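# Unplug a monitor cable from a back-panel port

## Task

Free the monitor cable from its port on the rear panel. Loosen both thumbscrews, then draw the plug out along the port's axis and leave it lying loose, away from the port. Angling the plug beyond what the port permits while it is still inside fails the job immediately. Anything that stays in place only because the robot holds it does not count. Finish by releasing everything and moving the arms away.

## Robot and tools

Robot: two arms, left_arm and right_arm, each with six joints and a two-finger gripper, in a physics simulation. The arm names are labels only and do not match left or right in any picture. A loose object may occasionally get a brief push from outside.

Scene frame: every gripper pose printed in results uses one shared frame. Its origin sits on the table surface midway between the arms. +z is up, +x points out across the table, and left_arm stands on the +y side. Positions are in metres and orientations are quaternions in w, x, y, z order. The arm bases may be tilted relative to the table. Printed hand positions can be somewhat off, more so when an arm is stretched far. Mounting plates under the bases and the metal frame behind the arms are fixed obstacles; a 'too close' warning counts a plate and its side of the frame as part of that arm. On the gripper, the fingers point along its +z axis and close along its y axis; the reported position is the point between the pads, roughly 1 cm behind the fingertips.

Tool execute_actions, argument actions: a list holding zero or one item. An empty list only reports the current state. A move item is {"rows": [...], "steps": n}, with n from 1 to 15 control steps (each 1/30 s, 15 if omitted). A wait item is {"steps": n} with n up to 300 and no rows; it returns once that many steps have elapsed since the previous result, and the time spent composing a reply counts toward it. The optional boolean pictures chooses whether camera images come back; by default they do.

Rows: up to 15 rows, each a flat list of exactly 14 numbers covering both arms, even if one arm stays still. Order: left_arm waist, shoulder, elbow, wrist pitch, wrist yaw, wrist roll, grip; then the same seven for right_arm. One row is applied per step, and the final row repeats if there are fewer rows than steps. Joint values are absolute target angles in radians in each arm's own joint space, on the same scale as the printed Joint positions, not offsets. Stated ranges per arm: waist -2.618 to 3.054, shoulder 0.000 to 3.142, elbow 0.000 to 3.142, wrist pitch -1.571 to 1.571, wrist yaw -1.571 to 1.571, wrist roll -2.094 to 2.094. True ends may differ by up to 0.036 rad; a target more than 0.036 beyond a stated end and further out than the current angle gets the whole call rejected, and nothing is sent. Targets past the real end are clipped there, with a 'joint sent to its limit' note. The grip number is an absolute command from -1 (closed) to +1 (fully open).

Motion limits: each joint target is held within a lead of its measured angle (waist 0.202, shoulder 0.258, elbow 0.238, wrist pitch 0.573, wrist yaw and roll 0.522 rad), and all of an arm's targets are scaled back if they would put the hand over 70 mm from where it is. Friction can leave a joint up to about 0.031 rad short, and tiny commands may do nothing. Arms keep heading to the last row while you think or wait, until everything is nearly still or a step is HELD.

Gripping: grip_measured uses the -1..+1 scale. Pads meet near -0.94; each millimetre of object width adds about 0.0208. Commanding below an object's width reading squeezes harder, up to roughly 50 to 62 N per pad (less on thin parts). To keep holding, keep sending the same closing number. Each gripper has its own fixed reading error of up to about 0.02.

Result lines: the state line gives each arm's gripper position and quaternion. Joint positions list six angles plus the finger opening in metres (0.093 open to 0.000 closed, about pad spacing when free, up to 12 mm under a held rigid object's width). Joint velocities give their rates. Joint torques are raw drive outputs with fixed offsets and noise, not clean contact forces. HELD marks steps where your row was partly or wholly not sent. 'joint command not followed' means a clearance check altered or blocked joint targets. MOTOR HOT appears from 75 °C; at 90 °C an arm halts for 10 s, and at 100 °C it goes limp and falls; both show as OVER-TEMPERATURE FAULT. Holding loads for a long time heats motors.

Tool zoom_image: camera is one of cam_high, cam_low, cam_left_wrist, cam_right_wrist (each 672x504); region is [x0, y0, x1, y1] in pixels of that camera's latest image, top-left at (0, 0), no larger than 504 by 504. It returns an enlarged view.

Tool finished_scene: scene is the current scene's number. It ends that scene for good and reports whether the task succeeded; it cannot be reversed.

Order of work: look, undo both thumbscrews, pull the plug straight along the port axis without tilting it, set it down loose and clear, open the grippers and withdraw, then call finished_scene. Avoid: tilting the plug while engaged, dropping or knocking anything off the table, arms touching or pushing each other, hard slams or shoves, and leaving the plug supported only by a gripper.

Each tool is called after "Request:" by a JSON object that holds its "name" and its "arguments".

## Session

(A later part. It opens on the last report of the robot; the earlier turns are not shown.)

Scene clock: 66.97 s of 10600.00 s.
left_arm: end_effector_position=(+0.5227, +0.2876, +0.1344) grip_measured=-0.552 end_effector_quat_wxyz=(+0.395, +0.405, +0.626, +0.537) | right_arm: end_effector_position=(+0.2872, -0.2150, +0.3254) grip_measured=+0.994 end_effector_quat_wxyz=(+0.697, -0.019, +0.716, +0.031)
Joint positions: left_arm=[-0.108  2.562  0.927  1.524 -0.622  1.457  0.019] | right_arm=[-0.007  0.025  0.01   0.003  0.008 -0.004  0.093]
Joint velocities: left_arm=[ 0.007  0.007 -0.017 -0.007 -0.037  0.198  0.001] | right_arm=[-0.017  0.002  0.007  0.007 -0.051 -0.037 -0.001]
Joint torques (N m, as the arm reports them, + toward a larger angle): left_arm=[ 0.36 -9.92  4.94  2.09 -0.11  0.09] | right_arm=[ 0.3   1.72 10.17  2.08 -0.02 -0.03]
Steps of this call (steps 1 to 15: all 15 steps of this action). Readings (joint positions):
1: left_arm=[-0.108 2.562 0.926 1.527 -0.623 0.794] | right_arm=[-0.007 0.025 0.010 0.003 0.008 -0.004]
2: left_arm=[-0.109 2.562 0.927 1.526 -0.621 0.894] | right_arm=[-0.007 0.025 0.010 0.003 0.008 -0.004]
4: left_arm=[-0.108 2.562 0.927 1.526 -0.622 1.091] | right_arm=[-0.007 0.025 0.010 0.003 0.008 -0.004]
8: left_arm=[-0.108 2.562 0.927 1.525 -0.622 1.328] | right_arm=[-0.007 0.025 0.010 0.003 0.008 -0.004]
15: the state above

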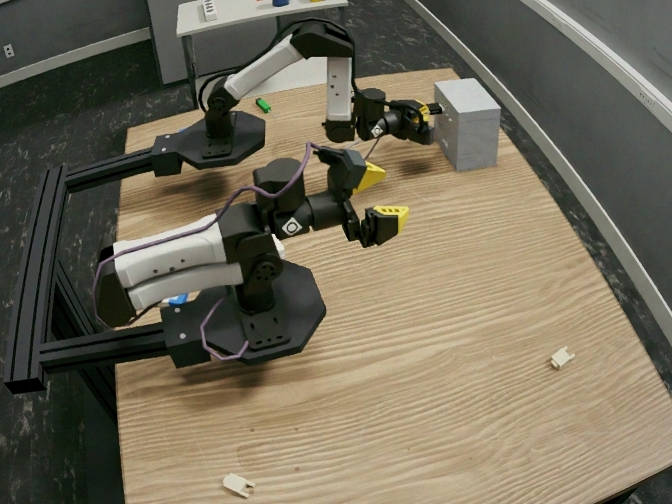

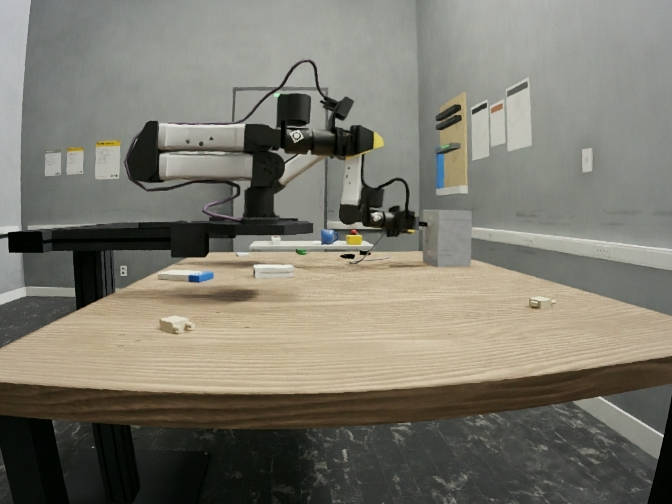

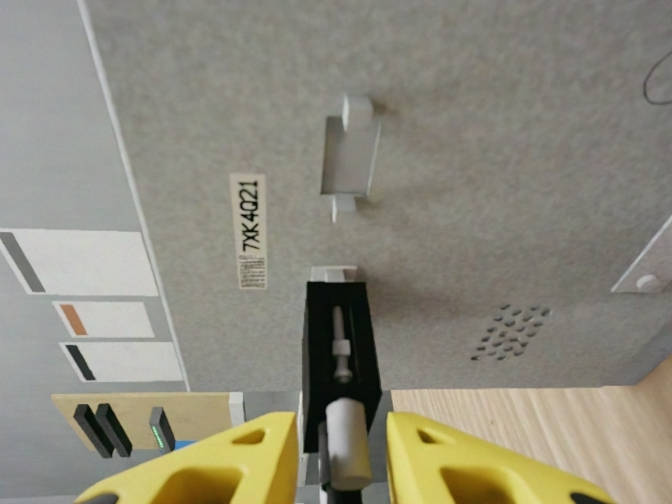

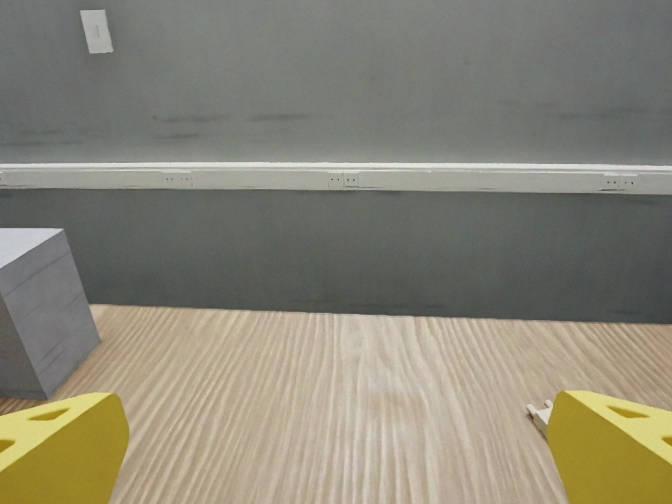

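Request:
{"name": "execute_actions", "arguments": {"actions": [{"rows":[[-0.103,2.57,0.945,1.515,-0.63,2.09,-0.65,0,0.02,0.01,0,0,0,1]],"steps":8}], "pictures": false}}

Request:
{"name": "execute_actions", "arguments": {"actions": [{"rows":[[-0.103,2.57,0.945,1.515,-0.63,0.4,-0.88,0,0.02,0.01,0,0,0,1]],"steps":13}], "pictures": false}}

Request:
{"name": "execute_actions", "arguments": {"actions": [{"rows":[[-0.103,2.57,0.945,1.515,-0.63,2.09,-0.65,0,0.02,0.01,0,0,0,1]]}], "pictures": false}}

Request:
{"name": "execute_actions", "arguments": {"actions": [{"rows":[[-0.103,2.57,0.945,1.515,-0.63,0.4,-0.88,0,0.02,0.01,0,0,0,1]],"steps":13}], "pictures": false}}

Request:
{"name": "execute_actions", "arguments": {"actions": [{"rows":[[-0.103,2.57,0.945,1.515,-0.63,2.09,-0.65,0,0.02,0.01,0,0,0,1]]}], "pictures": false}}

Request:
{"name": "execute_actions", "arguments": {"actions": [{"rows":[[-0.103,2.57,0.945,1.515,-0.63,0.4,-0.88,0,0.02,0.01,0,0,0,1]],"steps":13}], "pictures": false}}

Request:
{"name": "execute_actions", "arguments": {"actions": [{"rows":[[-0.103,2.57,0.945,1.515,-0.63,2.09,-0.65,0,0.02,0.01,0,0,0,1]]}], "pictures": false}}

Request:
{"name": "execute_actions", "arguments": {"actions": [{"rows":[[-0.103,2.57,0.945,1.515,-0.63,0.4,-0.88,0,0.02,0.01,0,0,0,1]],"steps":13}], "pictures": false}}

Request:
{"name": "execute_actions", "arguments": {"actions": [{"rows":[[-0.103,2.57,0.945,1.515,-0.63,2.09,-0.65,0,0.02,0.01,0,0,0,1]]}], "pictures": false}}

Request:
{"name": "execute_actions", "arguments": {"actions": [{"rows":[[-0.103,2.57,0.945,1.515,-0.63,0.4,-0.88,0,0.02,0.01,0,0,0,1]],"steps":13}], "pictures": false}}

Request:
{"name": "execute_actions", "arguments": {"actions": [{"rows":[[-0.103,2.57,0.945,1.515,-0.63,1.5,-0.55,0,0.02,0.01,0,0,0,1]]}]}}

Scene clock: 76.70 s of 10600.00 s.
left_arm: end_effector_position=(+0.5223, +0.2876, +0.1318) grip_measured=-0.647 end_effector_quat_wxyz=(+0.242, +0.555, +0.503, +0.617) | right_arm: end_effector_position=(+0.2872, -0.2150, +0.3254) grip_measured=+0.994 end_effector_quat_wxyz=(+0.697, -0.019, +0.716, +0.031)
Joint positions: left_arm=[-0.108  2.562  0.927  1.512 -0.622  1.971  0.014] | right_arm=[-0.007  0.025  0.01   0.003  0.008 -0.004  0.093]
Joint velocities: left_arm=[ 0.007 -0.017  0.002 -0.168  0.066  0.755  0.001] | right_arm=[-0.007  0.017 -0.002  0.051 -0.037 -0.007  0.   ]
Joint torques (N m, as the arm reports them, + toward a larger angle): left_arm=[ 0.35 -9.89  5.04  2.37 -0.17  0.13] | right_arm=[ 0.31  1.32  9.99  2.12 -0.02 -0.01]
Steps of this call (steps 1 to 30: the robot went on to your last target; steps 31 to 90: nothing new was sent; then 6.47 s passed at rest; steps 91 to 98: all 8 steps of this action). Readings (joint positions):
91: left_arm=[-0.108 2.562 0.927 1.525 -0.622 1.572] | right_arm=[-0.007 0.025 0.010 0.003 0.008 -0.004]
92: left_arm=[-0.108 2.562 0.927 1.524 -0.622 1.671] | right_arm=[-0.007 0.025 0.010 0.003 0.008 -0.004]
94: left_arm=[-0.108 2.562 0.927 1.521 -0.622 1.819] | right_arm=[-0.007 0.025 0.010 0.003 0.008 -0.004]
98: the state above

Scene clock: 77.13 s of 10600.00 s.
left_arm: end_effector_position=(+0.5225, +0.2881, +0.1344) grip_measured=-0.870 end_effector_quat_wxyz=(+0.559, +0.156, +0.729, +0.363) | right_arm: end_effector_position=(+0.2872, -0.2150, +0.3254) grip_measured=+0.994 end_effector_quat_wxyz=(+0.697, -0.019, +0.716, +0.031)
Joint positions: left_arm=[-0.108  2.562  0.927  1.524 -0.625  0.733  0.003] | right_arm=[-0.007  0.025  0.01   0.003  0.008 -0.004  0.093]
Joint velocities: left_arm=[-0.012 -0.002 -0.007  0.051 -0.154 -2.073 -0.001] | right_arm=[-0.022  0.017  0.012  0.022 -0.022 -0.081  0.   ]
Joint torques (N m, as the arm reports them, + toward a larger angle): left_arm=[ 0.48 -9.72  4.86  1.98  0.07 -0.43] | right_arm=[ 0.43  1.43 10.09  2.14  0.01 -0.01]
Steps of this call (steps 1 to 13: all 13 steps of this action). Readings (joint positions):
1: left_arm=[-0.108 2.562 0.927 1.508 -0.621 1.893] | right_arm=[-0.007 0.025 0.010 0.003 0.008 -0.004]
2: left_arm=[-0.108 2.562 0.927 1.512 -0.621 1.791] | right_arm=[-0.007 0.025 0.010 0.003 0.008 -0.004]
4: left_arm=[-0.108 2.562 0.927 1.513 -0.620 1.593] | right_arm=[-0.007 0.025 0.010 0.003 0.008 -0.004]
8: left_arm=[-0.108 2.562 0.927 1.517 -0.620 1.197] | right_arm=[-0.007 0.025 0.010 0.003 0.008 -0.004]
13: the state above

Scene clock: 77.63 s of 10600.00 s.
left_arm: end_effector_position=(+0.5225, +0.2880, +0.1320) grip_measured=-0.652 end_effector_quat_wxyz=(+0.248, +0.549, +0.509, +0.615) | right_arm: end_effector_position=(+0.2872, -0.2150, +0.3254) grip_measured=+0.994 end_effector_quat_wxyz=(+0.697, -0.019, +0.716, +0.031)
Joint positions: left_arm=[-0.108  2.562  0.928  1.513 -0.622  1.952  0.014] | right_arm=[-0.007  0.025  0.01   0.003  0.008 -0.004  0.093]
Joint velocities: left_arm=[-0.012 -0.007  0.007 -0.154 -0.022  0.857  0.001] | right_arm=[-0.007  0.002 -0.007  0.066  0.007 -0.022  0.001]
Joint torques (N m, as the arm reports them, + toward a larger angle): left_arm=[ 0.32 -9.93  4.91  2.37 -0.13  0.13] | right_arm=[ 0.36  1.51 10.23  2.1   0.08  0.04]
Steps of this call (steps 1 to 15: all 15 steps of this action). Readings (joint positions):
1: left_arm=[-0.108 2.562 0.927 1.526 -0.624 0.805] | right_arm=[-0.007 0.025 0.010 0.003 0.008 -0.004]
2: left_arm=[-0.108 2.562 0.928 1.526 -0.622 0.905] | right_arm=[-0.007 0.025 0.010 0.003 0.008 -0.004]
4: left_arm=[-0.108 2.562 0.928 1.526 -0.623 1.104] | right_arm=[-0.007 0.025 0.010 0.003 0.008 -0.004]
8: left_arm=[-0.108 2.562 0.928 1.525 -0.623 1.501] | right_arm=[-0.007 0.025 0.010 0.003 0.008 -0.004]
15: the state above

Scene clock: 78.07 s of 10600.00 s.
left_arm: end_effector_position=(+0.5225, +0.2887, +0.1344) grip_measured=-0.870 end_effector_quat_wxyz=(+0.561, +0.151, +0.730, +0.361) | right_arm: end_effector_position=(+0.2872, -0.2150, +0.3254) grip_measured=+0.994 end_effector_quat_wxyz=(+0.697, -0.019, +0.716, +0.031)
Joint positions: left_arm=[-0.108  2.562  0.928  1.525 -0.627  0.723  0.003] | right_arm=[-0.007  0.025  0.01   0.003  0.008 -0.004  0.093]
Joint velocities: left_arm=[-0.002  0.007  0.012 -0.095 -0.125 -1.868 -0.   ] | right_arm=[-0.002 -0.012 -0.002  0.051  0.022  0.007 -0.001]
Joint torques (N m, as the arm reports them, + toward a larger angle): left_arm=[ 0.09 -9.83  4.82  2.09  0.09 -0.5 ] | right_arm=[ 0.28  1.48 10.38  2.17 -0.02 -0.05]
Steps of this call (steps 1 to 13: all 13 steps of this action). Readings (joint positions):
1: left_arm=[-0.108 2.562 0.928 1.509 -0.622 1.874] | right_arm=[-0.007 0.025 0.010 0.003 0.008 -0.004]
2: left_arm=[-0.108 2.562 0.928 1.513 -0.621 1.773] | right_arm=[-0.007 0.025 0.010 0.003 0.008 -0.004]
4: left_arm=[-0.108 2.562 0.928 1.513 -0.620 1.574] | right_arm=[-0.007 0.025 0.010 0.003 0.008 -0.004]
8: left_arm=[-0.108 2.562 0.928 1.517 -0.621 1.179] | right_arm=[-0.007 0.025 0.010 0.003 0.008 -0.004]
13: the state above

Scene clock: 78.57 s of 10600.00 s.
left_arm: end_effector_position=(+0.5224, +0.2878, +0.1321) grip_measured=-0.652 end_effector_quat_wxyz=(+0.249, +0.549, +0.509, +0.615) | right_arm: end_effector_position=(+0.2872, -0.2150, +0.3254) grip_measured=+0.994 end_effector_quat_wxyz=(+0.697, -0.019, +0.716, +0.031)
Joint positions: left_arm=[-0.108  2.562  0.928  1.514 -0.622  1.95   0.014] | right_arm=[-0.007  0.025  0.01   0.003  0.008 -0.004  0.093]
Joint velocities: left_arm=[ 0.002  0.002  0.002 -0.125  0.007  0.886  0.   ] | right_arm=[-0.012  0.007 -0.012  0.066  0.051 -0.007 -0.   ]
Joint torques (N m, as the arm reports them, + toward a larger angle): left_arm=[ 0.35 -9.88  4.9   2.34 -0.12  0.14] | right_arm=[ 0.39  1.55 10.16  2.08  0.03 -0.01]
Steps of this call (steps 1 to 15: all 15 steps of this action). Readings (joint positions):
1: left_arm=[-0.108 2.562 0.928 1.526 -0.623 0.796] | right_arm=[-0.007 0.025 0.010 0.003 0.008 -0.004]
2: left_arm=[-0.108 2.562 0.928 1.526 -0.622 0.896] | right_arm=[-0.007 0.025 0.010 0.003 0.008 -0.004]
4: left_arm=[-0.108 2.562 0.928 1.524 -0.622 1.095] | right_arm=[-0.007 0.025 0.010 0.003 0.008 -0.004]
8: left_arm=[-0.108 2.562 0.928 1.524 -0.623 1.492] | right_arm=[-0.007 0.025 0.010 0.003 0.008 -0.004]
15: the state above

Scene clock: 79.00 s of 10600.00 s.
left_arm: end_effector_position=(+0.5225, +0.2885, +0.1344) grip_measured=-0.870 end_effector_quat_wxyz=(+0.561, +0.151, +0.730, +0.360) | right_arm: end_effector_position=(+0.2872, -0.2150, +0.3254) grip_measured=+0.994 end_effector_quat_wxyz=(+0.697, -0.019, +0.716, +0.031)
Joint positions: left_arm=[-0.108  2.562  0.928  1.525 -0.627  0.722  0.003] | right_arm=[-0.007  0.025  0.01   0.003  0.008 -0.004  0.093]
Joint velocities: left_arm=[-0.012 -0.002  0.002  0.022 -0.095 -1.78   0.001] | right_arm=[-0.007  0.007 -0.017  0.037 -0.051 -0.022 -0.001]
Joint torques (N m, as the arm reports them, + toward a larger angle): left_arm=[ 0.25 -9.91  4.96  2.01  0.07 -0.5 ] | right_arm=[ 0.23  1.5  10.19  2.17 -0.02  0.01]
Steps of this call (steps 1 to 13: all 13 steps of this action). Readings (joint positions):
1: left_arm=[-0.108 2.562 0.928 1.510 -0.622 1.872] | right_arm=[-0.007 0.025 0.010 0.003 0.008 -0.004]
2: left_arm=[-0.108 2.562 0.928 1.513 -0.621 1.771] | right_arm=[-0.007 0.025 0.010 0.003 0.008 -0.004]
4: left_arm=[-0.108 2.562 0.928 1.513 -0.620 1.572] | right_arm=[-0.007 0.025 0.010 0.003 0.008 -0.004]
8: left_arm=[-0.108 2.562 0.928 1.517 -0.621 1.177] | right_arm=[-0.007 0.025 0.010 0.003 0.008 -0.004]
13: the state above

Scene clock: 79.50 s of 10600.00 s.
left_arm: end_effector_position=(+0.5224, +0.2878, +0.1321) grip_measured=-0.652 end_effector_quat_wxyz=(+0.249, +0.549, +0.509, +0.615) | right_arm: end_effector_position=(+0.2872, -0.2150, +0.3254) grip_measured=+0.994 end_effector_quat_wxyz=(+0.697, -0.019, +0.716, +0.031)
Joint positions: left_arm=[-0.108  2.562  0.928  1.514 -0.622  1.949  0.014] | right_arm=[-0.007  0.025  0.01   0.003  0.008 -0.004  0.093]
Joint velocities: left_arm=[ 0.012  0.007 -0.012 -0.125 -0.007  0.813 -0.   ] | right_arm=[-0.012 -0.002  0.017  0.022 -0.022  0.022 -0.001]
Joint torques (N m, as the arm reports them, + toward a larger angle): left_arm=[ 0.19 -9.94  4.71  2.38 -0.14  0.14] | right_arm=[ 0.29  1.49  9.99  2.19 -0.05 -0.03]
Steps of this call (steps 1 to 15: all 15 steps of this action). Readings (joint positions):
1: left_arm=[-0.108 2.562 0.928 1.526 -0.624 0.795] | right_arm=[-0.007 0.025 0.010 0.003 0.008 -0.004]
2: left_arm=[-0.109 2.562 0.928 1.526 -0.622 0.895] | right_arm=[-0.007 0.025 0.010 0.003 0.008 -0.004]
4: left_arm=[-0.108 2.562 0.928 1.525 -0.623 1.094] | right_arm=[-0.007 0.025 0.010 0.003 0.008 -0.004]
8: left_arm=[-0.108 2.562 0.928 1.524 -0.623 1.491] | right_arm=[-0.007 0.025 0.010 0.003 0.008 -0.004]
15: the state above

Scene clock: 79.93 s of 10600.00 s.
left_arm: end_effector_position=(+0.5225, +0.2885, +0.1344) grip_measured=-0.870 end_effector_quat_wxyz=(+0.561, +0.151, +0.730, +0.360) | right_arm: end_effector_position=(+0.2872, -0.2150, +0.3254) grip_measured=+0.994 end_effector_quat_wxyz=(+0.697, -0.019, +0.716, +0.031)
Joint positions: left_arm=[-0.108  2.562  0.928  1.525 -0.627  0.722  0.003] | right_arm=[-0.007  0.025  0.01   0.003  0.008 -0.004  0.093]
Joint velocities: left_arm=[ 0.017 -0.007 -0.007 -0.007 -0.051 -1.853  0.   ] | right_arm=[ 0.002 -0.027  0.007  0.007 -0.007 -0.066  0.   ]
Joint torques (N m, as the arm reports them, + toward a larger angle): left_arm=[ 0.26 -9.96  4.92  2.08  0.02 -0.53] | right_arm=[ 0.04  1.74 10.01  2.12 -0.01 -0.06]
Steps of this call (steps 1 to 13: all 13 steps of this action). Readings (joint positions):
1: left_arm=[-0.108 2.562 0.928 1.510 -0.622 1.872] | right_arm=[-0.007 0.025 0.010 0.003 0.008 -0.004]
2: left_arm=[-0.108 2.562 0.928 1.513 -0.622 1.770] | right_arm=[-0.007 0.025 0.010 0.003 0.008 -0.004]
4: left_arm=[-0.108 2.562 0.928 1.513 -0.620 1.572] | right_arm=[-0.007 0.025 0.010 0.003 0.008 -0.004]
8: left_arm=[-0.108 2.562 0.928 1.517 -0.621 1.176] | right_arm=[-0.007 0.025 0.010 0.003 0.008 -0.004]
13: the state above

Scene clock: 80.43 s of 10600.00 s.
left_arm: end_effector_position=(+0.5224, +0.2878, +0.1321) grip_measured=-0.652 end_effector_quat_wxyz=(+0.249, +0.549, +0.509, +0.615) | right_arm: end_effector_position=(+0.2872, -0.2150, +0.3254) grip_measured=+0.994 end_effector_quat_wxyz=(+0.697, -0.019, +0.716, +0.031)
Joint positions: left_arm=[-0.108  2.562  0.928  1.514 -0.622  1.949  0.014] | right_arm=[-0.007  0.025  0.01   0.003  0.008 -0.004  0.093]
Joint velocities: left_arm=[-0.012  0.012  0.002 -0.066 -0.022  0.799 -0.001] | right_arm=[ 0.002 -0.017 -0.017  0.037 -0.066  0.007  0.001]
Joint torques (N m, as the arm reports them, + toward a larger angle): left_arm=[ 0.45 -9.88  4.82  2.36 -0.12  0.13] | right_arm=[ 0.48  1.59 10.1   2.12 -0.01  0.06]
Steps of this call (steps 1 to 15: all 15 steps of this action). Readings (joint positions):
1: left_arm=[-0.108 2.562 0.928 1.526 -0.624 0.795] | right_arm=[-0.007 0.025 0.010 0.003 0.008 -0.004]
2: left_arm=[-0.109 2.562 0.928 1.526 -0.622 0.895] | right_arm=[-0.007 0.025 0.010 0.003 0.008 -0.004]
4: left_arm=[-0.108 2.562 0.928 1.525 -0.623 1.094] | right_arm=[-0.007 0.025 0.010 0.003 0.008 -0.004]
8: left_arm=[-0.108 2.562 0.928 1.524 -0.623 1.491] | right_arm=[-0.007 0.025 0.010 0.003 0.008 -0.004]
15: the state above

Scene clock: 80.87 s of 10600.00 s.
left_arm: end_effector_position=(+0.5225, +0.2883, +0.1343) grip_measured=-0.870 end_effector_quat_wxyz=(+0.561, +0.151, +0.730, +0.360) | right_arm: end_effector_position=(+0.2872, -0.2150, +0.3254) grip_measured=+0.994 end_effector_quat_wxyz=(+0.697, -0.019, +0.716, +0.031)
Joint positions: left_arm=[-0.108  2.562  0.928  1.524 -0.626  0.722  0.003] | right_arm=[-0.007  0.025  0.01   0.003  0.008 -0.004  0.093]
Joint velocities: left_arm=[ 0.002 -0.007  0.002 -0.037 -0.022 -1.795 -0.   ] | right_arm=[-0.007  0.007  0.017 -0.007  0.007 -0.051 -0.001]
Joint torques (N m, as the arm reports them, + toward a larger angle): left_arm=[ 0.19 -9.75  4.78  2.06  0.03 -0.53] | right_arm=[ 0.27  1.58 10.05  2.08  0.01 -0.04]
Steps of this call (steps 1 to 13: all 13 steps of this action). Readings (joint positions):
1: left_arm=[-0.108 2.562 0.928 1.510 -0.622 1.872] | right_arm=[-0.007 0.025 0.010 0.003 0.008 -0.004]
2: left_arm=[-0.108 2.562 0.928 1.513 -0.622 1.770] | right_arm=[-0.007 0.025 0.010 0.003 0.008 -0.004]
4: left_arm=[-0.108 2.562 0.928 1.513 -0.620 1.572] | right_arm=[-0.007 0.025 0.010 0.003 0.008 -0.004]
8: left_arm=[-0.108 2.562 0.928 1.517 -0.620 1.176] | right_arm=[-0.007 0.025 0.010 0.003 0.008 -0.004]
13: the state above

Scene clock: 81.37 s of 10600.00 s.
left_arm: end_effector_position=(+0.5227, +0.2874, +0.1342) grip_measured=-0.552 end_effector_quat_wxyz=(+0.395, +0.405, +0.626, +0.536) | right_arm: end_effector_position=(+0.2872, -0.2150, +0.3254) grip_measured=+0.994 end_effector_quat_wxyz=(+0.697, -0.019, +0.716, +0.031)
Joint positions: left_arm=[-0.109  2.562  0.928  1.524 -0.622  1.457  0.019] | right_arm=[-0.007  0.025  0.01   0.003  0.008 -0.004  0.093]
Joint velocities: left_arm=[-0.002 -0.002 -0.017 -0.007 -0.007  0.198  0.001] | right_arm=[-0.007 -0.007 -0.002 -0.11  -0.066 -0.022 -0.   ]
Joint torques (N m, as the arm reports them, + toward a larger angle): left_arm=[ 0.4  -9.95  4.96  2.08 -0.11  0.13] | right_arm=[ 0.24  1.64 10.04  2.1  -0.05 -0.03]
Steps of this call (steps 1 to 15: all 15 steps of this action). Readings (joint positions):
1: left_arm=[-0.108 2.562 0.928 1.526 -0.622 0.795] | right_arm=[-0.007 0.025 0.010 0.003 0.008 -0.004]
2: left_arm=[-0.109 2.562 0.928 1.526 -0.620 0.896] | right_arm=[-0.007 0.025 0.010 0.003 0.008 -0.004]
4: left_arm=[-0.109 2.562 0.928 1.525 -0.621 1.092] | right_arm=[-0.007 0.025 0.010 0.003 0.008 -0.004]
8: left_arm=[-0.109 2.562 0.928 1.524 -0.622 1.329] | right_arm=[-0.007 0.025 0.010 0.003 0.008 -0.004]
15: the state above

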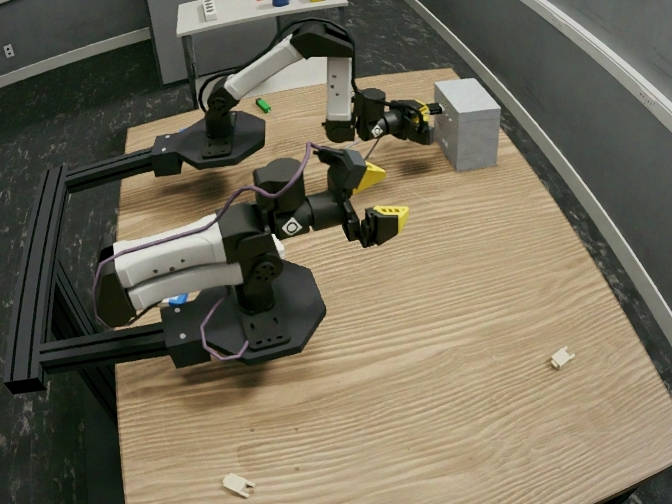

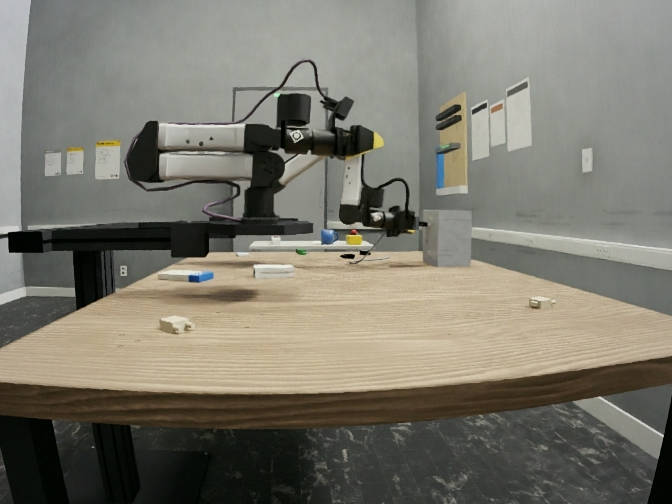

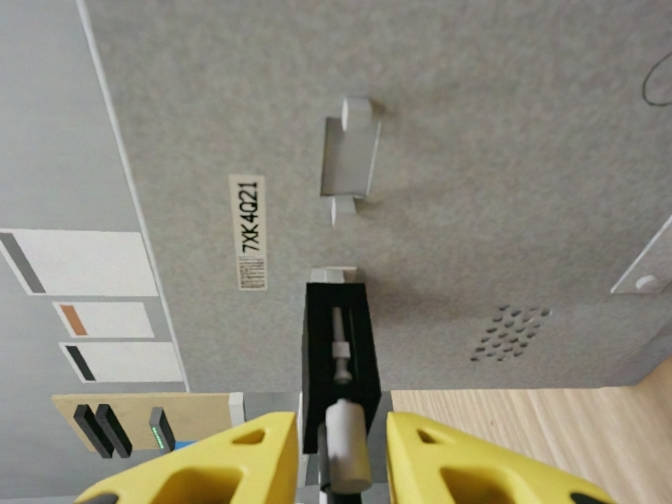

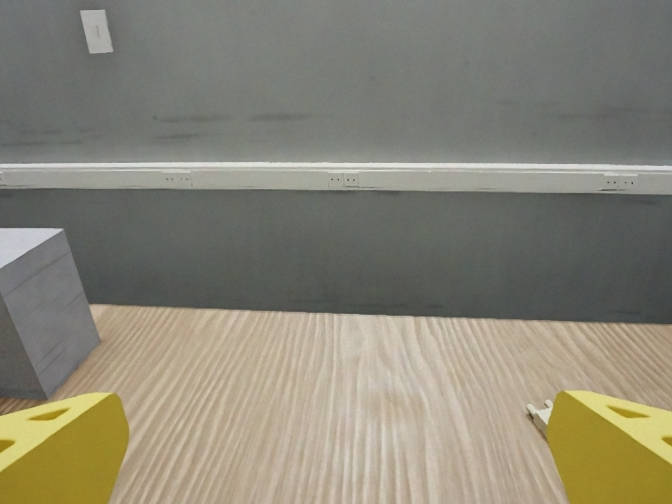

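Request:
{"name": "execute_actions", "arguments": {"actions": [{"rows":[[-0.17,2.57,0.945,1.515,-0.63,1.5,-0.5,0,0.02,0.01,0,0,0,1]],"steps":8}], "pictures": false}}

Request:
{"name": "execute_actions", "arguments": {"actions": [{"rows":[[-0.17,2.15,0.7,1.515,-0.63,1.5,-0.5,0,0.02,0.01,0,0,0,1]],"steps":10}], "pictures": false}}

Request:
{"name": "execute_actions", "arguments": {"actions": [{"rows":[[0.41,2.15,0.7,1.515,0.63,-1.5,-0.5,0,0.02,0.01,0,0,0,1]]}], "pictures": false}}

Request:
{"name": "execute_actions", "arguments": {"actions": [{"rows":[[0.41,2.15,0.7,1.515,0.63,-1.5,-0.5,0,0.02,0.01,0,0,0,1]]}], "pictures": false}}

Request:
{"name": "execute_actions", "arguments": {"actions": [{"rows":[[0.41,2.25,0.76,1.515,0.63,-1.5,-0.5,0,0.02,0.01,0,0,0,1],[0.41,2.33,0.8,1.515,0.63,-1.5,-0.5,0,0.02,0.01,0,0,0,1],[0.41,2.4,0.84,1.515,0.63,-1.5,-0.5,0,0.02,0.01,0,0,0,1],[0.41,2.46,0.88,1.515,0.63,-1.5,-0.5,0,0.02,0.01,0,0,0,1],[0.4,2.51,0.91,1.515,0.63,-1.5,-0.5,0,0.02,0.01,0,0,0,1],[0.39,2.55,0.94,1.515,0.63,-1.5,-0.5,0,0.02,0.01,0,0,0,1]]}]}}

Scene clock: 88.37 s of 10600.00 s.
left_arm: end_effector_position=(+0.5193, +0.2565, +0.1349) grip_measured=-0.502 end_effector_quat_wxyz=(+0.402, +0.433, +0.607, +0.532) | right_arm: end_effector_position=(+0.2872, -0.2150, +0.3254) grip_measured=+0.994 end_effector_quat_wxyz=(+0.697, -0.019, +0.716, +0.031)
Joint positions: left_arm=[-0.172  2.562  0.928  1.524 -0.628  1.491  0.021] | right_arm=[-0.007  0.025  0.01   0.003  0.008 -0.004  0.093]
Joint velocities: left_arm=[-0.012  0.002 -0.002 -0.007 -0.022  0.022 -0.001] | right_arm=[-0.007 -0.007 -0.012 -0.022  0.022 -0.095  0.001]
Joint torques (N m, as the arm reports them, + toward a larger angle): left_arm=[ 0.16 -9.84  4.83  2.09 -0.05  0.09] | right_arm=[ 0.26  1.56  9.85  2.13  0.03 -0.01]
Steps of this call (steps 1 to 30: the robot went on to your last target; steps 31 to 90: nothing new was sent; then 3.73 s passed at rest; steps 91 to 98: all 8 steps of this action). Readings (joint positions):
91: left_arm=[-0.114 2.562 0.928 1.524 -0.625 1.490] | right_arm=[-0.007 0.025 0.010 0.003 0.008 -0.004]
92: left_arm=[-0.123 2.562 0.928 1.524 -0.628 1.490] | right_arm=[-0.007 0.025 0.010 0.003 0.008 -0.004]
94: left_arm=[-0.150 2.562 0.928 1.524 -0.628 1.491] | right_arm=[-0.007 0.025 0.010 0.003 0.008 -0.004]
98: the state above

Scene clock: 88.70 s of 10600.00 s.
left_arm: end_effector_position=(+0.4958, +0.2684, +0.2823) grip_measured=-0.502 end_effector_quat_wxyz=(+0.484, +0.350, +0.577, +0.556) | right_arm: end_effector_position=(+0.2872, -0.2150, +0.3254) grip_measured=+0.994 end_effector_quat_wxyz=(+0.697, -0.019, +0.716, +0.031)
Joint positions: left_arm=[-0.172  2.129  0.72   1.545 -0.629  1.493  0.021] | right_arm=[-0.007  0.025  0.01   0.003  0.008 -0.004  0.093]
Joint velocities: left_arm=[-0.002 -0.007 -0.007 -0.007 -0.037 -0.051  0.   ] | right_arm=[ 0.007  0.007 -0.002  0.022 -0.007 -0.081  0.   ]
Joint torques (N m, as the arm reports them, + toward a larger angle): left_arm=[ 0.09 -7.16  3.17  1.69  0.05  0.06] | right_arm=[0.58 1.51 9.96 2.09 0.08 0.04]
Steps of this call (steps 1 to 10: all 10 steps of this action). Readings (joint positions):
1: left_arm=[-0.172 2.526 0.889 1.503 -0.621 1.492] | right_arm=[-0.007 0.025 0.010 0.003 0.008 -0.004]
2: left_arm=[-0.172 2.456 0.810 1.484 -0.621 1.493] | right_arm=[-0.007 0.025 0.010 0.003 0.008 -0.004]
4: left_arm=[-0.172 2.318 0.728 1.478 -0.628 1.493] | right_arm=[-0.007 0.025 0.010 0.003 0.008 -0.004]
8: left_arm=[-0.172 2.141 0.720 1.528 -0.629 1.493] | right_arm=[-0.007 0.025 0.010 0.003 0.008 -0.004]
10: the state above

Scene clock: 89.20 s of 10600.00 s.
left_arm: end_effector_position=(+0.5038, +0.3690, +0.2714) grip_measured=-0.502 end_effector_quat_wxyz=(+0.729, +0.100, +0.672, -0.077) | right_arm: end_effector_position=(+0.2872, -0.2150, +0.3254) grip_measured=+0.994 end_effector_quat_wxyz=(+0.697, -0.019, +0.716, +0.031)
Joint positions: left_arm=[0.421 2.139 0.717 1.522 0.519 0.015 0.021] | right_arm=[-0.007  0.025  0.01   0.003  0.008 -0.004  0.093]
Joint velocities: left_arm=[-0.173  0.002  0.012 -0.007  0.696 -2.791  0.   ] | right_arm=[-0.002  0.002 -0.027 -0.066 -0.022 -0.022 -0.   ]
Joint torques (N m, as the arm reports them, + toward a larger angle): left_arm=[-0.05 -7.95  3.24  2.03 -0.09 -0.01] | right_arm=[ 0.49  1.67 10.07  2.12  0.04 -0.02]
Steps of this call (steps 1 to 15: all 15 steps of this action). Readings (joint positions):
1: left_arm=[-0.146 2.131 0.717 1.541 -0.541 1.411] | right_arm=[-0.007 0.025 0.010 0.003 0.008 -0.004]
2: left_arm=[-0.099 2.134 0.717 1.536 -0.427 1.311] | right_arm=[-0.007 0.025 0.010 0.003 0.008 -0.004]
4: left_arm=[0.035 2.138 0.717 1.528 -0.220 1.112] | right_arm=[-0.007 0.025 0.010 0.003 0.008 -0.004]
8: left_arm=[0.329 2.139 0.717 1.522 0.176 0.714] | right_arm=[-0.007 0.025 0.010 0.003 0.008 -0.004]
15: the state above

Scene clock: 89.70 s of 10600.00 s.
left_arm: end_effector_position=(+0.4991, +0.3491, +0.2709) grip_measured=-0.502 end_effector_quat_wxyz=(+0.497, -0.305, +0.609, -0.538) | right_arm: end_effector_position=(+0.2872, -0.2150, +0.3254) grip_measured=+0.994 end_effector_quat_wxyz=(+0.697, -0.019, +0.716, +0.031)
Joint positions: left_arm=[ 0.413  2.139  0.717  1.522  0.619 -1.323  0.021] | right_arm=[-0.007  0.025  0.01   0.003  0.008 -0.004  0.093]
Joint velocities: left_arm=[ 0.002  0.012 -0.012  0.007  0.037 -1.092  0.   ] | right_arm=[ 0.027 -0.002 -0.002 -0.007 -0.037 -0.007 -0.   ]
Joint torques (N m, as the arm reports them, + toward a larger angle): left_arm=[-0.27 -7.9   3.16  2.06  0.05  0.02] | right_arm=[ 0.4   1.53  9.94  2.07 -0.02  0.  ]
Steps of this call (steps 1 to 15: all 15 steps of this action). Readings (joint positions):
1: left_arm=[0.416 2.139 0.717 1.522 0.542 -0.084] | right_arm=[-0.007 0.025 0.010 0.003 0.008 -0.004]
2: left_arm=[0.414 2.139 0.717 1.522 0.559 -0.183] | right_arm=[-0.007 0.025 0.010 0.003 0.008 -0.004]
4: left_arm=[0.413 2.139 0.717 1.522 0.584 -0.382] | right_arm=[-0.007 0.025 0.010 0.003 0.008 -0.004]
8: left_arm=[0.413 2.139 0.717 1.522 0.607 -0.780] | right_arm=[-0.007 0.025 0.010 0.003 0.008 -0.004]
15: the state above

Scene clock: 90.20 s of 10600.00 s.
left_arm: end_effector_position=(+0.5189, +0.3427, +0.1237) grip_measured=-0.502 end_effector_quat_wxyz=(+0.359, -0.427, +0.619, -0.553) | right_arm: end_effector_position=(+0.2872, -0.2150, +0.3254) grip_measured=+0.994 end_effector_quat_wxyz=(+0.697, -0.019, +0.716, +0.031)
Joint positions: left_arm=[ 0.396  2.565  0.916  1.499  0.625 -1.486  0.021] | right_arm=[-0.007  0.025  0.01   0.003  0.008 -0.004  0.093]
Joint velocities: left_arm=[ 0.007 -0.027  0.051  0.066 -0.037  0.022  0.   ] | right_arm=[ 0.017  0.002  0.012  0.007 -0.022  0.022 -0.   ]
Joint torques (N m, as the arm reports them, + toward a larger angle): left_arm=[ -0.45 -11.53   4.87   2.22   0.1   -0.04] | right_arm=[ 0.2   1.45 10.18  2.14  0.02  0.01]
Steps of this call (steps 1 to 15: all 15 steps of this action). Readings (joint positions):
1: left_arm=[0.413 2.151 0.722 1.530 0.621 -1.357] | right_arm=[-0.007 0.025 0.010 0.003 0.008 -0.004]
2: left_arm=[0.413 2.185 0.743 1.545 0.623 -1.383] | right_arm=[-0.007 0.025 0.010 0.003 0.008 -0.004]
4: left_arm=[0.413 2.303 0.813 1.557 0.624 -1.421] | right_arm=[-0.007 0.025 0.010 0.003 0.008 -0.004]
8: left_arm=[0.405 2.531 0.910 1.521 0.623 -1.463] | right_arm=[-0.007 0.025 0.010 0.003 0.008 -0.004]
15: the state above

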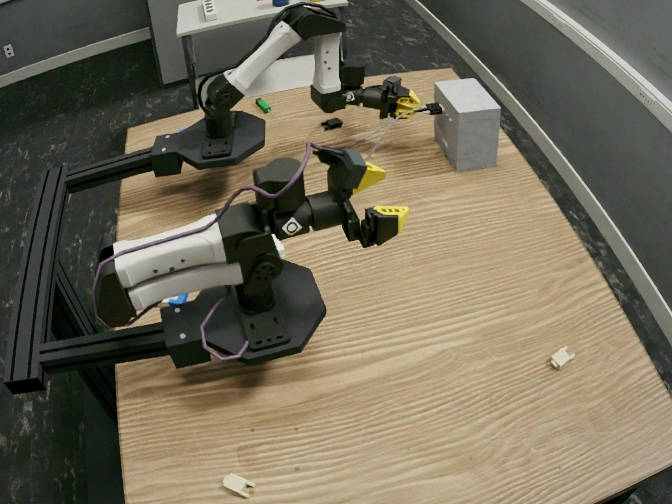

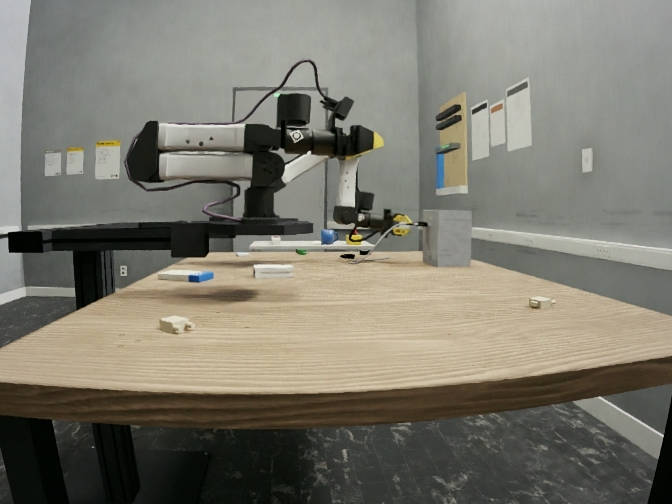

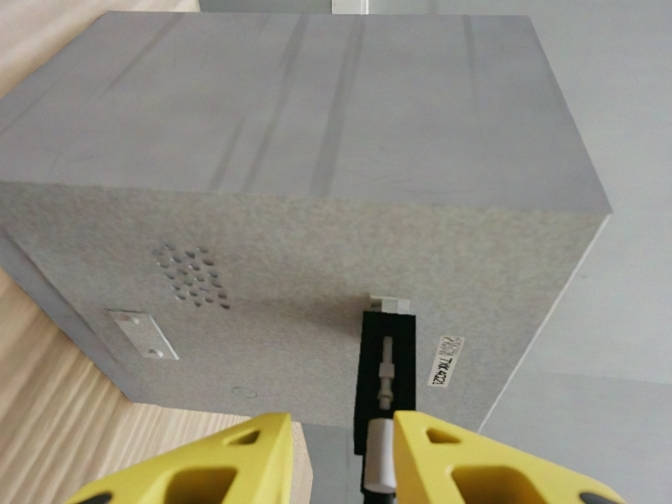

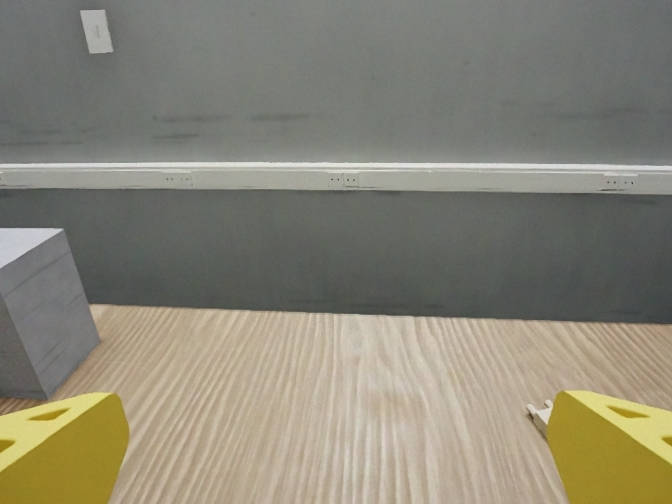

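Request:
{"name": "execute_actions", "arguments": {"actions": [{"rows":[[0.39,2.56,0.955,1.53,0.63,-1.5,-0.5,0,0.02,0.01,0,0,0,1]],"steps":10}], "pictures": false}}

Request:
{"name": "execute_actions", "arguments": {"actions": [{"rows":[[0.375,2.56,0.955,1.53,0.63,-1.5,-0.5,0,0.02,0.01,0,0,0,1],[0.365,2.56,0.955,1.53,0.63,-1.5,-0.5,0,0.02,0.01,0,0,0,1],[0.355,2.56,0.955,1.53,0.63,-1.5,-0.5,0,0.02,0.01,0,0,0,1],[0.345,2.56,0.955,1.53,0.63,-1.5,-0.5,0,0.02,0.01,0,0,0,1]],"steps":12}]}}

Request:
{"name": "execute_actions", "arguments": {"actions": [{"rows":[[0.345,2.56,0.955,1.53,0.63,-0.85,-0.6,0,0.02,0.01,0,0,0,1]]}]}}

Scene clock: 93.97 s of 10600.00 s.
left_arm: end_effector_position=(+0.5243, +0.3441, +0.1331) grip_measured=-0.502 end_effector_quat_wxyz=(+0.372, -0.416, +0.613, -0.559) | right_arm: end_effector_position=(+0.2872, -0.2150, +0.3254) grip_measured=+0.994 end_effector_quat_wxyz=(+0.697, -0.019, +0.716, +0.031)
Joint positions: left_arm=[ 0.396  2.563  0.933  1.52   0.625 -1.492  0.021] | right_arm=[-0.007  0.025  0.01   0.003  0.008 -0.004  0.093]
Joint velocities: left_arm=[-0.002 -0.007 -0.012  0.022 -0.007 -0.051 -0.001] | right_arm=[ 0.007 -0.012  0.002  0.022 -0.051 -0.007  0.001]
Joint torques (N m, as the arm reports them, + toward a larger angle): left_arm=[ -0.51 -10.76   5.19   2.27   0.06  -0.01] | right_arm=[ 0.11  1.58 10.11  2.07  0.04 -0.07]
Steps of this call (steps 1 to 15: the robot went on to your last target; steps 16 to 90: nothing new was sent; then 0.43 s passed at rest; steps 91 to 100: all 10 steps of this action). Readings (joint positions):
91: left_arm=[0.396 2.563 0.920 1.508 0.625 -1.491] | right_arm=[-0.007 0.025 0.010 0.003 0.008 -0.004]
92: left_arm=[0.396 2.563 0.923 1.508 0.625 -1.492] | right_arm=[-0.007 0.025 0.010 0.003 0.008 -0.004]
94: left_arm=[0.396 2.563 0.931 1.514 0.625 -1.492] | right_arm=[-0.007 0.025 0.010 0.003 0.008 -0.004]
98: left_arm=[0.396 2.563 0.933 1.520 0.625 -1.492] | right_arm=[-0.007 0.025 0.010 0.003 0.008 -0.004]
100: the state above

Scene clock: 94.37 s of 10600.00 s.
left_arm: end_effector_position=(+0.5247, +0.3186, +0.1338) grip_measured=-0.502 end_effector_quat_wxyz=(+0.358, -0.399, +0.623, -0.570) | right_arm: end_effector_position=(+0.2872, -0.2150, +0.3254) grip_measured=+0.994 end_effector_quat_wxyz=(+0.697, -0.019, +0.716, +0.031)
Joint positions: left_arm=[ 0.346  2.563  0.933  1.521  0.627 -1.492  0.021] | right_arm=[-0.007  0.025  0.01   0.003  0.008 -0.004  0.093]
Joint velocities: left_arm=[-0.002 -0.002  0.002  0.007 -0.051 -0.037 -0.   ] | right_arm=[ 0.002 -0.007  0.002  0.007 -0.066 -0.022  0.001]
Joint torques (N m, as the arm reports them, + toward a larger angle): left_arm=[ -0.11 -10.9    5.15   2.27   0.09   0.01] | right_arm=[ 0.25  1.59  9.93  2.05  0.03 -0.04]
Steps of this call (steps 1 to 12: all 12 steps of this action). Readings (joint positions):
1: left_arm=[0.395 2.563 0.933 1.521 0.625 -1.492] | right_arm=[-0.007 0.025 0.010 0.003 0.008 -0.004]
2: left_arm=[0.391 2.563 0.933 1.521 0.625 -1.492] | right_arm=[-0.007 0.025 0.010 0.003 0.008 -0.004]
4: left_arm=[0.377 2.563 0.933 1.521 0.625 -1.492] | right_arm=[-0.007 0.025 0.010 0.003 0.008 -0.004]
8: left_arm=[0.348 2.563 0.933 1.521 0.627 -1.492] | right_arm=[-0.007 0.025 0.010 0.003 0.008 -0.004]
12: the state above

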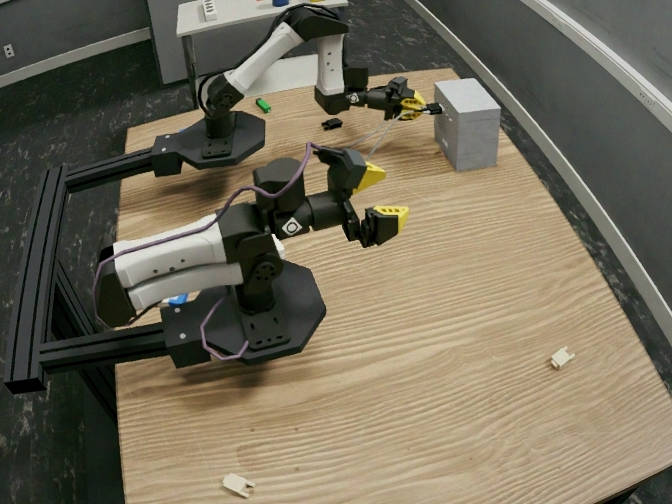

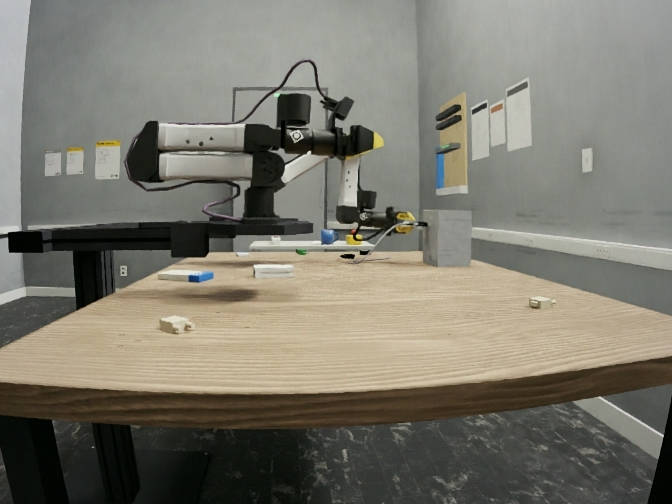

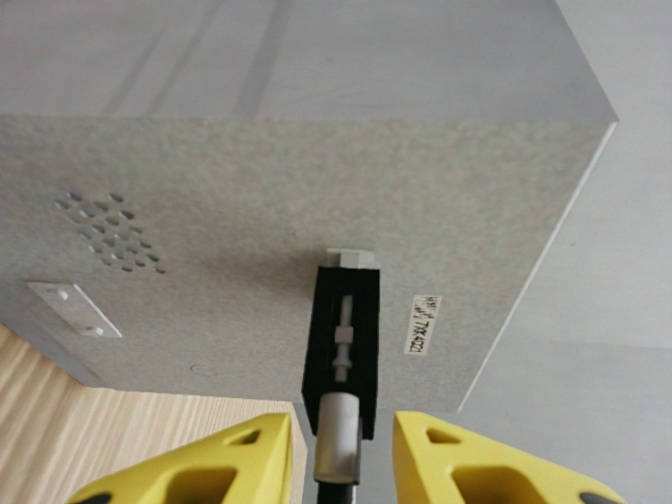

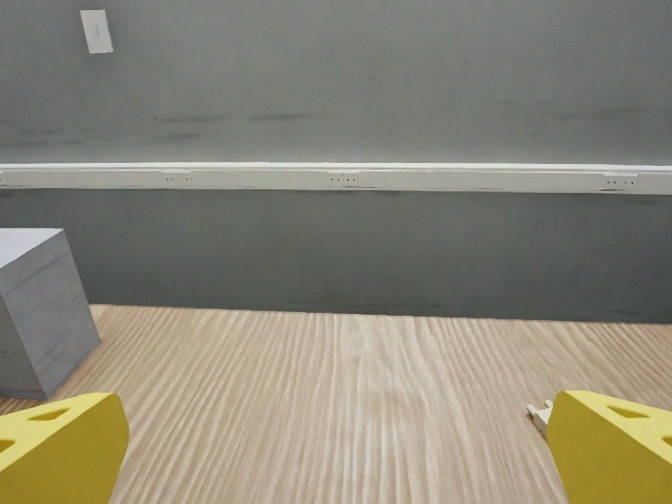

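Scene clock: 94.87 s of 10600.00 s.
left_arm: end_effector_position=(+0.5248, +0.3187, +0.1348) grip_measured=-0.598 end_effector_quat_wxyz=(+0.514, -0.193, +0.713, -0.436) | right_arm: end_effector_position=(+0.2872, -0.2150, +0.3254) grip_measured=+0.994 end_effector_quat_wxyz=(+0.697, -0.019, +0.716, +0.031)
Joint positions: left_arm=[ 0.346  2.563  0.933  1.526  0.627 -0.882  0.016] | right_arm=[-0.007  0.025  0.01   0.003  0.008 -0.004  0.093]
Joint velocities: left_arm=[-0.017  0.002 -0.017 -0.037  0.007  0.095  0.   ] | right_arm=[-0.017 -0.017 -0.017  0.007  0.007 -0.007  0.   ]
Joint torques (N m, as the arm reports them, + toward a larger angle): left_arm=[ -0.14 -10.75   5.25   2.21   0.07   0.18] | right_arm=[ 0.23  1.52 10.06  2.1  -0.01 -0.02]
Steps of this call (steps 1 to 15: all 15 steps of this action). Readings (joint positions):
1: left_arm=[0.346 2.563 0.933 1.521 0.627 -1.409] | right_arm=[-0.007 0.025 0.010 0.003 0.008 -0.004]
2: left_arm=[0.346 2.563 0.933 1.521 0.627 -1.309] | right_arm=[-0.007 0.025 0.010 0.003 0.008 -0.004]
4: left_arm=[0.346 2.563 0.933 1.523 0.627 -1.146] | right_arm=[-0.007 0.025 0.010 0.003 0.008 -0.004]
8: left_arm=[0.346 2.563 0.933 1.523 0.627 -0.975] | right_arm=[-0.007 0.025 0.010 0.003 0.008 -0.004]
15: the state above

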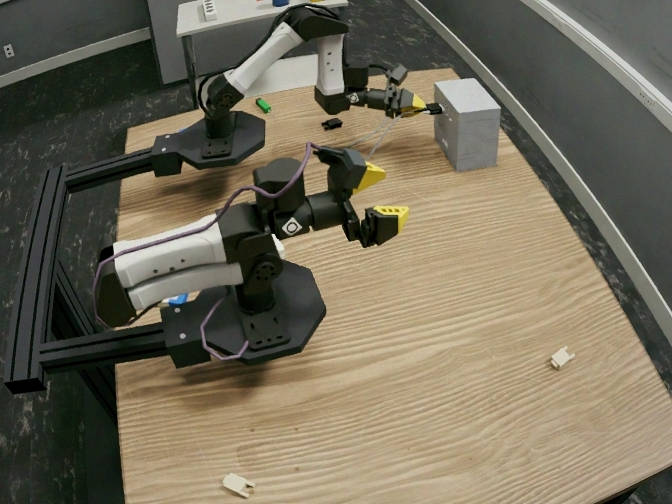

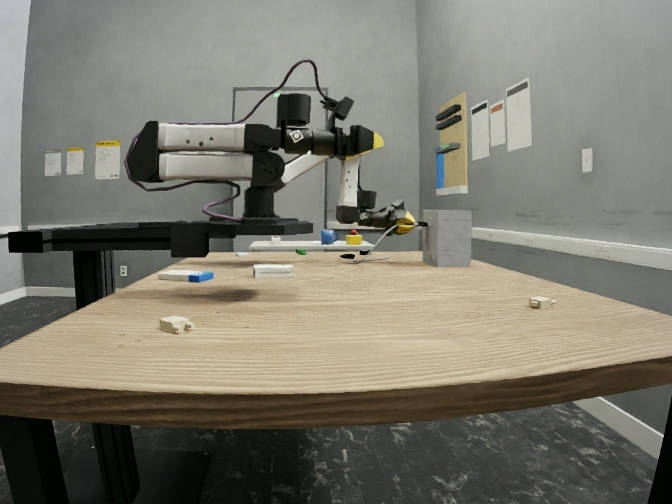

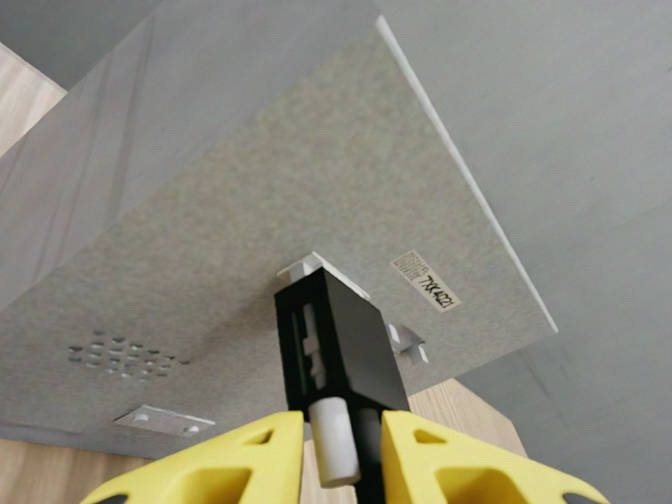

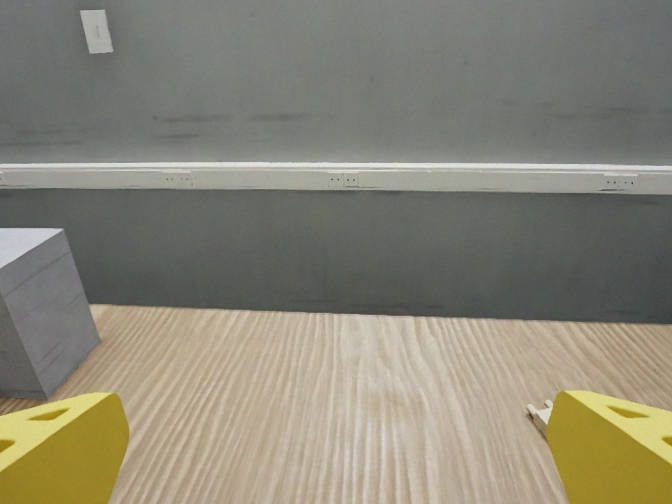

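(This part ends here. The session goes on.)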